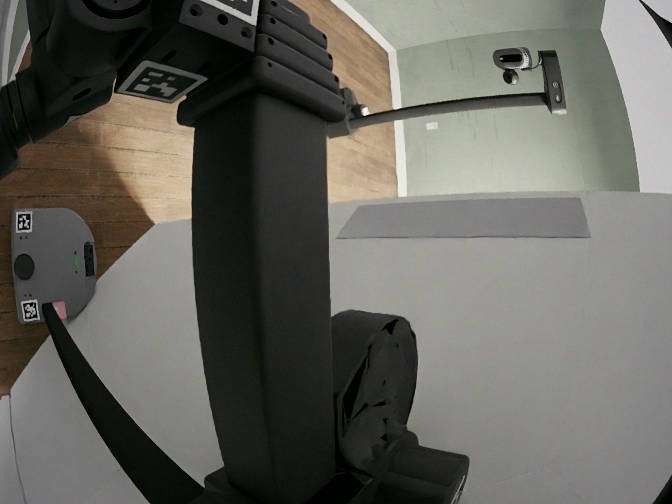

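Scene clock: 577.30 s.
r1.base_odometry: x=+1.260 y=+1.270 heading=+0.751 (m, m, rad; r1's odometry frame)
r1.turned_by_wheels: +0.000 (rad since the last result)
r1.turned_by_imu: +0.003 (rad since the last result)
r1.base_tilt: forward=+0.8 right=-1.5 (deg)
r1.lidar_m: 0.58 0.29 0.20 0.24 2.54 2.47 2.41 1.81 1.76 0.91 0.67 0.68
r1.head_depth_mm: 2711 447 2298 1833 1576 1346 1196 / 392 462 2320 1865 1568 1355 1190 / 399 395 2314 1858 1578 1350 1106 / 2214 2564 2351 1894 1594 1176 1045 / 428 2250 2341 1894 1549 1160 1082 / 438 1943 694 812 1038 1053 961 / 427 398 794 777 728 682 646
r1.base_status: done
r1.joint_positions: lift_m=+0.400 arm_m=+0.000 wrist_yaw_rad=+2.998 wrist_pitch_rad=-0.414 wrist_roll_rad=+0.001 gripper_m=+0.000 head_pan_rad=-0.007 head_tilt_rad=-0.692
r1.joint_status: not commanded
r1.motor_effort: left_wheel=-2(4) right_wheel=+2(7) lift_m=+37(36) arm_m=-6(6) wrist_yaw_rad=+2(2) wrist_pitch_rad=+5(5) wrist_roll_rad=+0(0) gripper_m=-3(1) head_pan_rad=+4(4) head_tilt_rad=-5(5) (%)
r1.hand_pose: x=+0.0110 y=+0.0773 z=+0.4132 quat_wxyz=(+0.195, +0.701, +0.095, +0.680) (m; r1's base frame)
r1.wrist_depth_mm: - - - - 233 251 270 / - - - - 256 278 304 / - - - - 285 315 346 / 893 879 893 869 323 356 400 / 744 749 765 - 369 417 474 / 621 628 - 596 440 504 470 / 549 555 - 501 519 547 444
r2.base_odometry: x=-2.399 y=+1.186 heading=+3.106 (m, m, rad; r2's odometry frame)
r2.turned_by_wheels: +0.000 (rad since the last result)
r2.turned_by_imu: +0.000 (rad since the last result)
r2.base_tilt: forward=+0.9 right=-1.7 (deg)
r2.lidar_m: 2.50 1.48 0.39 0.26 0.24 0.24 0.31 0.57 2.17 0.53 0.49 1.50
r2.head_depth_mm: - - - - - - - / - - 292 306 - - - / 287 302 330 359 - - - / 309 342 384 442 545 591 - / 357 403 460 538 654 782 - / 421 489 3031 2327 1700 1464 - / 2565 2800 672 758 887 1506 -
r2.base_status: not commanded
r2.joint_positions: lift_m=+0.940 arm_m=+0.002 wrist_yaw_rad=+2.120 wrist_pitch_rad=-0.131 wrist_roll_rad=+0.012 gripper_m=+0.044 head_pan_rad=-3.193 head_tilt_rad=-0.593
r2.joint_status: not commanded
r2.on_its_own: gripper_m is held at +0.043, not at your +0.030, by its stall guard, which is not easing now
r2.motor_effort: left_wheel=+2(2) right_wheel=-4(4) lift_m=+42(42) arm_m=+0(1) wrist_yaw_rad=-1(1) wrist_pitch_rad=+10(10) wrist_roll_rad=-3(3) gripper_m=-20(19) head_pan_rad=-3(2) head_tilt_rad=-3(3) (%)
r2.hand_pose: x=+0.1926 y=-0.0162 z=+1.0210 quat_wxyz=(+0.384, +0.642, -0.306, +0.589) (m; r2's base frame)
r2.wrist_depth_mm: 429 - - - - - - / 433 - - 113 - - - / 440 - - 158 - - - / 440 - - 111 119 - - / 451 - 106 112 123 - - / 467 559 111 118 128 - - / 442 - - 124 139 - -
pictures: none
No camera images: the call's "cameras" was empty. Leave "cameras" out to get every camera's image.

Scene clock: 579.23 s.
r1.base_odometry: x=+1.260 y=+1.270 heading=+0.151 (m, m, rad; r1's odometry frame)
r1.turned_by_wheels: -0.600 (rad since the last result)
r1.turned_by_imu: -0.599 (rad since the last result)
r1.base_tilt: forward=+0.8 right=-1.5 (deg)
r1.lidar_m: 0.67 0.58 0.32 0.21 0.20 2.59 2.47 2.54 1.84 1.76 0.98 0.68
r1.head_depth_mm: 576 656 754 890 1080 1297 1180 / 571 637 729 857 1063 1284 1191 / 2678 2941 2168 1727 1135 1309 1194 / 2716 2962 2342 1892 1584 1365 1196 / 2727 2903 2383 1894 1588 1364 1168 / 2700 2913 2354 1910 1591 1374 1053 / 2684 458 2379 1930 1603 1377 1062
r1.base_status: done
r1.joint_positions: lift_m=+0.400 arm_m=+0.000 wrist_yaw_rad=+2.998 wrist_pitch_rad=-0.414 wrist_roll_rad=+0.001 gripper_m=+0.000 head_pan_rad=-0.007 head_tilt_rad=-0.692
r1.joint_status: not commanded
r1.motor_effort: left_wheel=+2(6) right_wheel=-2(4) lift_m=+36(35) arm_m=-6(6) wrist_yaw_rad=+2(1) wrist_pitch_rad=+5(6) wrist_roll_rad=+0(0) gripper_m=-3(2) head_pan_rad=+4(4) head_tilt_rad=-4(5) (%)
r1.hand_pose: x=+0.0110 y=+0.0773 z=+0.4132 quat_wxyz=(+0.195, +0.701, +0.095, +0.680) (m; r1's base frame)
r1.wrist_depth_mm: - - 234 304 435 580 - / - - 252 332 495 705 - / - - 276 368 570 878 - / 908 878 304 410 605 621 903 / 745 737 327 - 602 510 511 / 636 635 - 545 583 471 464 / 552 551 - 543 546 516 533
r2.base_odometry: x=-2.399 y=+1.186 heading=+3.106 (m, m, rad; r2's odometry frame)
r2.turned_by_wheels: +0.000 (rad since the last result)
r2.turned_by_imu: +0.000 (rad since the last result)
r2.base_tilt: forward=+1.0 right=-1.8 (deg)
r2.lidar_m: 2.50 1.49 0.39 0.26 0.24 0.24 0.31 0.57 2.16 0.53 0.49 1.49
r2.head_depth_mm: - - - - - - - / - - 292 306 - - - / 286 302 329 358 - - - / 309 343 385 441 545 591 - / 357 403 460 539 653 781 - / 421 489 2974 669 781 810 - / 474 505 574 2309 1823 1488 -
r2.base_status: not commanded
r2.joint_positions: lift_m=+0.940 arm_m=+0.002 wrist_yaw_rad=+2.120 wrist_pitch_rad=-0.131 wrist_roll_rad=+0.012 gripper_m=+0.044 head_pan_rad=-3.193 head_tilt_rad=-0.593
r2.joint_status: not commanded
r2.on_its_own: gripper_m is held at +0.043, not at your +0.030, by its stall guard, which is not easing now
r2.motor_effort: left_wheel=+2(2) right_wheel=-4(4) lift_m=+42(42) arm_m=+0(0) wrist_yaw_rad=+0(0) wrist_pitch_rad=+11(11) wrist_roll_rad=-3(3) gripper_m=-20(20) head_pan_rad=-3(2) head_tilt_rad=-3(3) (%)
r2.hand_pose: x=+0.1926 y=-0.0162 z=+1.0210 quat_wxyz=(+0.384, +0.642, -0.306, +0.589) (m; r2's base frame)
r2.wrist_depth_mm: 423 - - - - - - / 431 - - 111 - - - / 442 - - 158 - - - / 447 - - 112 119 - - / 443 - 106 112 123 - - / 465 559 111 117 128 - - / 451 - - 123 138 - -
pictures: r1_nav_camera (sideways: a quarter turn counterclockwise sets it upright)
camera_calibration (this result's frames):
r1_nav_camera: T_world_to_cam=[[0.663556, -0.0597036, 0.745741, -0.929433], [-0.0662892, -0.997582, -0.0208822, 0.0748985], [0.745184, -0.0355781, -0.665909, 0.81793], [0, 0, 0, 1]] pos_world=[0.0121865, 0.0483273, 1.23935]
Images, in order (width x height): r1_nav_camera 672x504.

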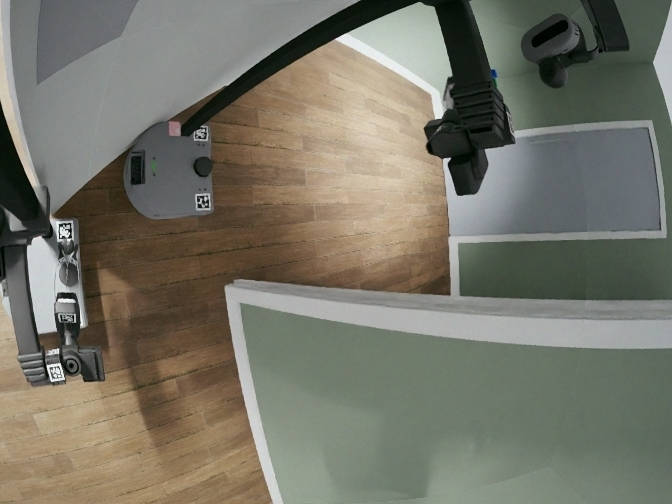

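Emit:
execute_actions(
  actions=[
    {"r2":{"base":{"translate_m":0.75},"joints":{"head_pan_rad":0,"head_tilt_rad":-0.4}},"r1":{"base":{"translate_m":0.2}}},
  ],
  cameras=["r1_nav_camera"],
)

Scene clock: 590.23 s.
r1.base_odometry: x=+1.458 y=+1.300 heading=+0.151 (m, m, rad; r1's odometry frame)
r1.turned_by_wheels: +0.000 (rad since the last result)
r1.turned_by_imu: +0.001 (rad since the last result)
r1.base_tilt: forward=+0.8 right=-1.4 (deg)
r1.lidar_m: 0.49 1.08 0.47 0.28 0.25 0.25 2.67 2.59 1.84 1.75 0.69 0.47
r1.head_depth_mm: 387 429 493 586 727 930 1149 / 454 484 533 609 717 884 1149 / 2572 2771 2302 1878 1543 1306 1182 / 2561 2858 2337 1884 1577 1359 1200 / 2520 2837 2372 1895 1536 1359 1199 / 2515 2807 2350 1895 1399 1375 1200 / 922 2781 2375 1918 1394 1374 1204
r1.base_status: done
r1.joint_positions: lift_m=+0.400 arm_m=+0.000 wrist_yaw_rad=+2.998 wrist_pitch_rad=-0.415 wrist_roll_rad=+0.001 gripper_m=+0.000 head_pan_rad=-0.006 head_tilt_rad=-0.692
r1.joint_status: not commanded
r1.motor_effort: left_wheel=+0(13) right_wheel=+0(8) lift_m=+36(36) arm_m=-3(6) wrist_yaw_rad=+1(2) wrist_pitch_rad=+6(6) wrist_roll_rad=+0(0) gripper_m=-2(2) head_pan_rad=+4(4) head_tilt_rad=-5(5) (%)
r1.hand_pose: x=+0.0109 y=+0.0774 z=+0.4130 quat_wxyz=(+0.195, +0.701, +0.096, +0.680) (m; r1's base frame)
r1.wrist_depth_mm: - - 315 422 645 - - / 218 - 335 463 735 - - / 232 - 365 514 865 - - / 244 272 401 568 858 892 861 / 257 298 436 - 740 747 739 / 271 328 - 599 628 629 622 / 304 354 - 560 547 545 544
r2.base_odometry: x=-3.149 y=+1.213 heading=+3.106 (m, m, rad; r2's odometry frame)
r2.turned_by_wheels: +0.000 (rad since the last result)
r2.turned_by_imu: +0.003 (rad since the last result)
r2.base_tilt: forward=+0.9 right=-1.6 (deg)
r2.lidar_m: 1.75 1.47 1.08 1.04 0.66 0.66 0.85 0.67 0.67 1.06 1.10 1.51
r2.head_depth_mm: 1461 1565 1679 1824 2003 1715 1374 / 1459 1572 1692 1847 2013 1712 1440 / 1480 1587 1695 1836 2008 1725 1405 / 1488 1586 1713 1874 2023 1728 1377 / 1481 1591 1724 1872 2025 1716 - / 1486 1600 1732 1889 2055 1790 - / 1505 1613 1747 1907 2053 1731 1371
r2.base_status: done
r2.joint_positions: lift_m=+0.940 arm_m=+0.002 wrist_yaw_rad=+2.120 wrist_pitch_rad=-0.131 wrist_roll_rad=+0.012 gripper_m=+0.044 head_pan_rad=-0.007 head_tilt_rad=-0.408
r2.joint_status: all done
r2.on_its_own: gripper_m is held at +0.043, not at your +0.030, by its stall guard, which is not easing now
r2.motor_effort: left_wheel=+1(5) right_wheel=-3(4) lift_m=+42(42) arm_m=+0(0) wrist_yaw_rad=+0(0) wrist_pitch_rad=+10(10) wrist_roll_rad=-3(3) gripper_m=-20(20) head_pan_rad=+4(32) head_tilt_rad=+3(15) (%)
r2.hand_pose: x=+0.1926 y=-0.0162 z=+1.0210 quat_wxyz=(+0.384, +0.642, -0.306, +0.589) (m; r2's base frame)
r2.wrist_depth_mm: 869 - - - - - - / 872 - - 111 - - - / 900 - - 157 - - - / 939 - - 111 119 - - / 917 - 106 112 123 - - / 957 - 111 117 128 - - / 989 - - 124 138 - -
pictures: r1_nav_camera (sideways: a quarter turn counterclockwise sets it upright)
camera_calibration (this result's frames):
r1_nav_camera: T_world_to_cam=[[0.663715, -0.0589512, 0.745659, -0.929327], [-0.0651598, -0.997656, -0.0208748, 0.0748821], [0.745142, -0.034732, -0.666001, 0.818051], [0, 0, 0, 1]] pos_world=[0.0121239, 0.0483342, 1.23935]
Images, in order (width x height): r1_nav_camera 672x504.

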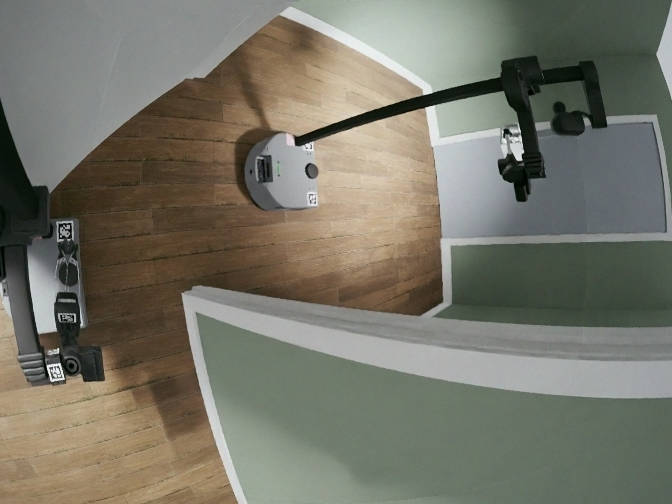

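Door rests on r1. Turn left and go through.

Emit:
execute_actions(
  actions=[
    {"r1":{"base":{"rotate_rad":0.45}}},
  ],
  cameras=[],
)

Emit:
execute_actions(
  actions=[
    {"r1":{"base":{"translate_m":0.3}},"r2":{"base":{"translate_m":0.3}}},
  ],
  cameras=["r1_nav_camera"],
)

Scene clock: 593.80 s.
r1.base_odometry: x=+1.458 y=+1.300 heading=+0.601 (m, m, rad; r1's odometry frame)
r1.turned_by_wheels: +0.450 (rad since the last result)
r1.turned_by_imu: +0.448 (rad since the last result)
r1.base_tilt: forward=+0.7 right=-1.4 (deg)
r1.lidar_m: 1.08 0.47 0.24 0.20 0.20 2.67 2.71 1.89 1.75 0.75 0.49 0.47
r1.head_depth_mm: 2511 2725 2288 1849 1569 1351 1162 / 2612 2763 2267 1858 1553 1352 1184 / 2654 2921 2316 1885 1430 1354 1188 / 2729 2869 2178 1786 1459 1360 1196 / 2582 2752 2368 1896 1597 1364 1201 / 2238 2399 2381 1896 1601 1378 1210 / 1965 2066 2170 1912 1596 1376 1155
r1.base_status: done
r1.joint_positions: lift_m=+0.400 arm_m=+0.000 wrist_yaw_rad=+2.998 wrist_pitch_rad=-0.415 wrist_roll_rad=+0.001 gripper_m=+0.000 head_pan_rad=-0.006 head_tilt_rad=-0.692
r1.joint_status: not commanded
r1.motor_effort: left_wheel=-2(7) right_wheel=+2(5) lift_m=+36(36) arm_m=-3(3) wrist_yaw_rad=+1(2) wrist_pitch_rad=+6(6) wrist_roll_rad=+0(0) gripper_m=-2(2) head_pan_rad=+4(4) head_tilt_rad=-5(5) (%)
r1.hand_pose: x=+0.0109 y=+0.0774 z=+0.4130 quat_wxyz=(+0.195, +0.701, +0.096, +0.680) (m; r1's base frame)
r1.wrist_depth_mm: - - 217 250 295 358 463 / - - 234 274 330 410 546 / - - 257 302 372 476 677 / 905 889 287 335 424 581 827 / 741 739 310 - 501 689 733 / 634 629 - 447 603 625 631 / 545 550 - 522 546 546 548
r2.base_odometry: x=-3.149 y=+1.213 heading=+3.106 (m, m, rad; r2's odometry frame)
r2.turned_by_wheels: +0.000 (rad since the last result)
r2.turned_by_imu: +0.000 (rad since the last result)
r2.base_tilt: forward=+1.0 right=-1.7 (deg)
r2.lidar_m: 1.76 1.47 1.08 1.04 0.67 0.66 0.83 0.67 0.67 1.06 1.09 1.50
r2.head_depth_mm: 1458 1573 1688 1828 2008 1707 1380 / 1467 1575 1694 1841 1999 1710 1431 / 1478 1577 1717 1850 2018 1723 1415 / 1475 1595 1719 1866 2026 1715 1371 / 1486 1596 1724 1874 2027 1720 - / 1488 1609 1745 1888 2043 1789 - / 1507 1614 1747 1893 2069 1714 1380
r2.base_status: not commanded
r2.joint_positions: lift_m=+0.940 arm_m=+0.002 wrist_yaw_rad=+2.120 wrist_pitch_rad=-0.131 wrist_roll_rad=+0.012 gripper_m=+0.044 head_pan_rad=-0.007 head_tilt_rad=-0.408
r2.joint_status: not commanded
r2.on_its_own: gripper_m is held at +0.043, not at your +0.030, by its stall guard, which is not easing now
r2.motor_effort: left_wheel=+1(1) right_wheel=-2(2) lift_m=+42(42) arm_m=+0(1) wrist_yaw_rad=+0(1) wrist_pitch_rad=+10(11) wrist_roll_rad=-3(3) gripper_m=-19(20) head_pan_rad=+3(3) head_tilt_rad=+3(3) (%)
r2.hand_pose: x=+0.1926 y=-0.0162 z=+1.0210 quat_wxyz=(+0.384, +0.642, -0.306, +0.589) (m; r2's base frame)
r2.wrist_depth_mm: 876 - - - - - - / 879 - - 112 - - - / 901 - - 158 - - - / 936 - - 111 119 - - / 944 - 106 112 122 - - / 947 - 111 118 128 - - / 973 - - 123 138 - -
pictures: none
No camera images: the call's "cameras" was empty. Leave "cameras" out to get every camera's image.

Scene clock: 597.80 s.
r1.base_odometry: x=+1.705 y=+1.470 heading=+0.601 (m, m, rad; r1's odometry frame)
r1.turned_by_wheels: +0.000 (rad since the last result)
r1.turned_by_imu: +0.002 (rad since the last result)
r1.base_tilt: forward=+0.7 right=-1.6 (deg)
r1.lidar_m: 1.05 0.69 0.31 0.23 0.23 0.24 0.34 2.01 1.25 0.32 0.33 2.36
r1.head_depth_mm: 2236 2506 2288 1880 1561 1337 1180 / 2282 2622 2302 1879 1415 1347 1198 / 2244 2561 2151 1554 1431 1360 1192 / 2482 2802 2352 1887 1540 1368 1196 / 2384 2669 2360 1899 1579 1372 1196 / 2081 2195 2266 1890 1596 1377 1206 / 1760 1857 2014 1923 1604 1376 1211
r1.base_status: done
r1.joint_positions: lift_m=+0.400 arm_m=+0.000 wrist_yaw_rad=+2.998 wrist_pitch_rad=-0.415 wrist_roll_rad=+0.001 gripper_m=+0.000 head_pan_rad=-0.006 head_tilt_rad=-0.692
r1.joint_status: not commanded
r1.motor_effort: left_wheel=-2(3) right_wheel=+1(4) lift_m=+36(36) arm_m=-3(3) wrist_yaw_rad=+1(1) wrist_pitch_rad=+5(6) wrist_roll_rad=+0(0) gripper_m=-2(2) head_pan_rad=+4(4) head_tilt_rad=-5(5) (%)
r1.hand_pose: x=+0.0109 y=+0.0774 z=+0.4130 quat_wxyz=(+0.195, +0.701, +0.096, +0.680) (m; r1's base frame)
r1.wrist_depth_mm: - - 253 302 376 498 994 / 202 - 271 329 423 583 - / 217 - 298 365 479 667 - / 231 252 332 405 557 773 891 / 247 276 363 - 667 731 723 / 267 307 - 539 619 625 619 / 287 340 - 544 549 549 552
r2.base_odometry: x=-3.449 y=+1.224 heading=+3.106 (m, m, rad; r2's odometry frame)
r2.turned_by_wheels: +0.000 (rad since the last result)
r2.turned_by_imu: +0.001 (rad since the last result)
r2.base_tilt: forward=+1.0 right=-1.7 (deg)
r2.lidar_m: 1.46 1.47 1.08 1.04 1.08 0.90 1.04 0.91 1.09 1.06 1.10 1.51
r2.head_depth_mm: 1196 1286 1393 1501 1648 1729 1377 / 1204 1296 1400 1516 1657 1713 1434 / 1210 1303 1402 1521 1670 1716 1414 / 1219 1310 1416 1532 1676 1714 1371 / 1223 1317 1416 1546 1682 1718 - / 1228 1314 1418 1552 1706 1784 - / 1240 1328 1437 1564 1717 1724 1375
r2.base_status: done
r2.joint_positions: lift_m=+0.940 arm_m=+0.002 wrist_yaw_rad=+2.120 wrist_pitch_rad=-0.131 wrist_roll_rad=+0.012 gripper_m=+0.044 head_pan_rad=-0.007 head_tilt_rad=-0.408
r2.joint_status: not commanded
r2.on_its_own: gripper_m is held at +0.043, not at your +0.030, by its stall guard, which is not easing now
r2.motor_effort: left_wheel=+1(5) right_wheel=-2(3) lift_m=+42(42) arm_m=+0(0) wrist_yaw_rad=+0(0) wrist_pitch_rad=+10(10) wrist_roll_rad=-3(3) gripper_m=-19(20) head_pan_rad=+4(3) head_tilt_rad=+3(3) (%)
r2.hand_pose: x=+0.1926 y=-0.0162 z=+1.0210 quat_wxyz=(+0.384, +0.642, -0.306, +0.589) (m; r2's base frame)
r2.wrist_depth_mm: 860 - - - - - 976 / 898 - - 111 - - - / 893 - - 117 - - - / 906 - - 111 119 - - / 940 - 106 112 123 - - / 972 - 111 118 128 - - / - - - 124 138 - -
pictures: r1_nav_camera (sideways: a quarter turn counterclockwise sets it upright)
camera_calibration (this result's frames):
r1_nav_camera: T_world_to_cam=[[0.663715, -0.0589511, 0.745659, -0.929327], [-0.0651597, -0.997656, -0.0208748, 0.0748821], [0.745142, -0.034732, -0.666001, 0.81805], [0, 0, 0, 1]] pos_world=[0.0121239, 0.0483342, 1.23935]
Images, in order (width x height): r1_nav_camera 672x504.

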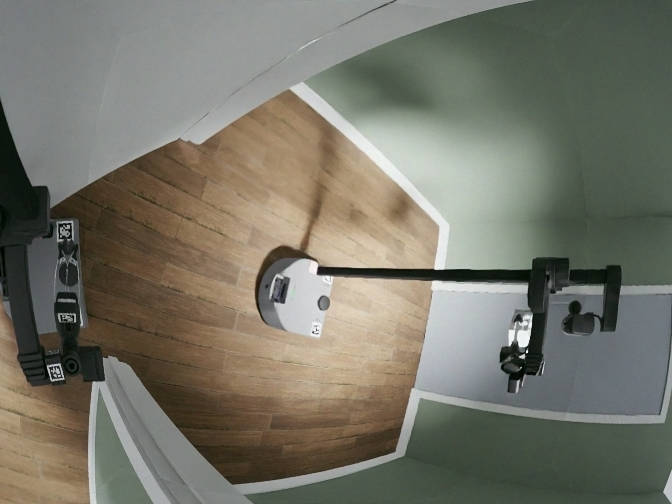

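Emit:
execute_actions(
  actions=[
    {"r1":{"base":{"translate_m":0.5}},"r2":{"base":{"rotate_rad":-1.2}}},
  ],
  cameras=["r1_nav_camera"],
)

Scene clock: 607.27 s.
r1.base_odometry: x=+2.118 y=+1.752 heading=+0.601 (m, m, rad; r1's odometry frame)
r1.turned_by_wheels: +0.000 (rad since the last result)
r1.turned_by_imu: +0.003 (rad since the last result)
r1.base_tilt: forward=+0.8 right=-1.4 (deg)
r1.lidar_m: 0.72 1.11 0.96 0.38 0.28 0.26 0.27 0.37 0.48 1.06 1.35 0.60
r1.head_depth_mm: 392 685 2220 1849 1557 1332 1150 / 507 2078 2093 1737 1498 1188 1096 / 504 2184 2305 1877 1575 1195 1100 / 530 2279 2310 1892 1573 1318 1171 / 2004 2187 2251 1897 1584 1367 1201 / 1701 1821 1961 1910 1605 1373 1216 / 1462 1550 1661 1765 1606 1373 1203
r1.base_status: done
r1.joint_positions: lift_m=+0.400 arm_m=+0.000 wrist_yaw_rad=+2.998 wrist_pitch_rad=-0.415 wrist_roll_rad=+0.001 gripper_m=+0.000 head_pan_rad=-0.006 head_tilt_rad=-0.692
r1.joint_status: not commanded
r1.motor_effort: left_wheel=-3(4) right_wheel=+1(5) lift_m=+36(35) arm_m=-3(3) wrist_yaw_rad=+2(1) wrist_pitch_rad=+5(5) wrist_roll_rad=+0(0) gripper_m=-1(2) head_pan_rad=+4(4) head_tilt_rad=-5(5) (%)
r1.hand_pose: x=+0.0109 y=+0.0774 z=+0.4130 quat_wxyz=(+0.195, +0.701, +0.096, +0.680) (m; r1's base frame)
r1.wrist_depth_mm: - - 465 628 981 914 863 / 256 - 485 675 - - 953 / 271 - 524 734 - - - / 280 322 586 800 891 897 880 / 288 348 601 - 734 738 738 / 297 372 - 590 633 623 627 / 305 399 - 562 553 549 548
r2.base_odometry: x=-3.449 y=+1.224 heading=+1.906 (m, m, rad; r2's odometry frame)
r2.turned_by_wheels: -1.200 (rad since the last result)
r2.turned_by_imu: -1.184 (rad since the last result)
r2.base_tilt: forward=+1.0 right=-1.7 (deg)
r2.lidar_m: 1.07 1.32 1.46 1.46 1.14 1.04 1.05 0.90 0.59 0.91 0.98 1.06
r2.head_depth_mm: 844 897 958 1029 1115 1210 1300 / 879 936 1003 1081 1173 1278 1354 / 916 982 1056 1146 1247 1360 1411 / 960 1029 1115 1204 1325 1438 1370 / 1002 1081 1173 1281 1405 1536 - / 1055 1138 1243 1357 1506 1635 - / 1105 1204 1318 1453 1626 1711 1368
r2.base_status: done
r2.joint_positions: lift_m=+0.940 arm_m=+0.002 wrist_yaw_rad=+2.120 wrist_pitch_rad=-0.131 wrist_roll_rad=+0.012 gripper_m=+0.044 head_pan_rad=-0.007 head_tilt_rad=-0.408
r2.joint_status: not commanded
r2.on_its_own: gripper_m is held at +0.043, not at your +0.030, by its stall guard, which is not easing now
r2.motor_effort: left_wheel=+2(5) right_wheel=-3(6) lift_m=+42(42) arm_m=+0(0) wrist_yaw_rad=+0(0) wrist_pitch_rad=+11(10) wrist_roll_rad=-3(3) gripper_m=-19(20) head_pan_rad=+3(1) head_tilt_rad=+3(3) (%)
r2.hand_pose: x=+0.1926 y=-0.0162 z=+1.0210 quat_wxyz=(+0.384, +0.642, -0.306, +0.589) (m; r2's base frame)
r2.wrist_depth_mm: - - - - - 894 721 / - - - 111 - 890 748 / - - - 158 - 952 760 / - - - 112 119 967 800 / - - 106 112 123 964 828 / - - 111 118 128 964 842 / - - - 124 138 - 844
pictures: r1_nav_camera (sideways: a quarter turn counterclockwise sets it upright)
camera_calibration (this result's frames):
r1_nav_camera: T_world_to_cam=[[0.663713, -0.0589533, 0.74566, -0.929329], [-0.065163, -0.997656, -0.020875, 0.0748823], [0.745143, -0.0347345, -0.665999, 0.818048], [0, 0, 0, 1]] pos_world=[0.0121242, 0.0483342, 1.23935]
Images, in order (width x height): r1_nav_camera 672x504.

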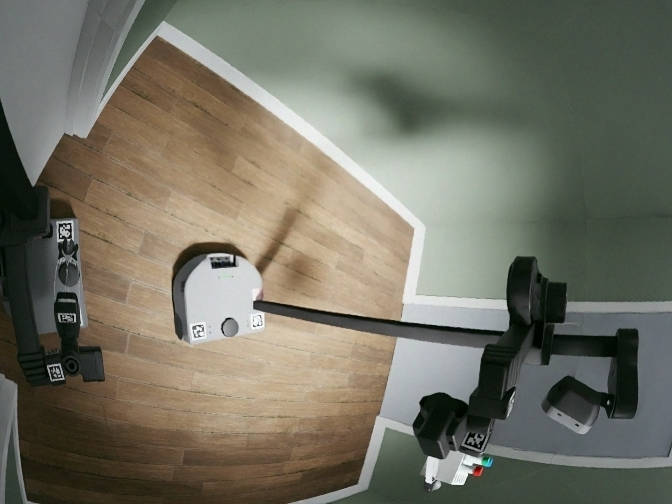

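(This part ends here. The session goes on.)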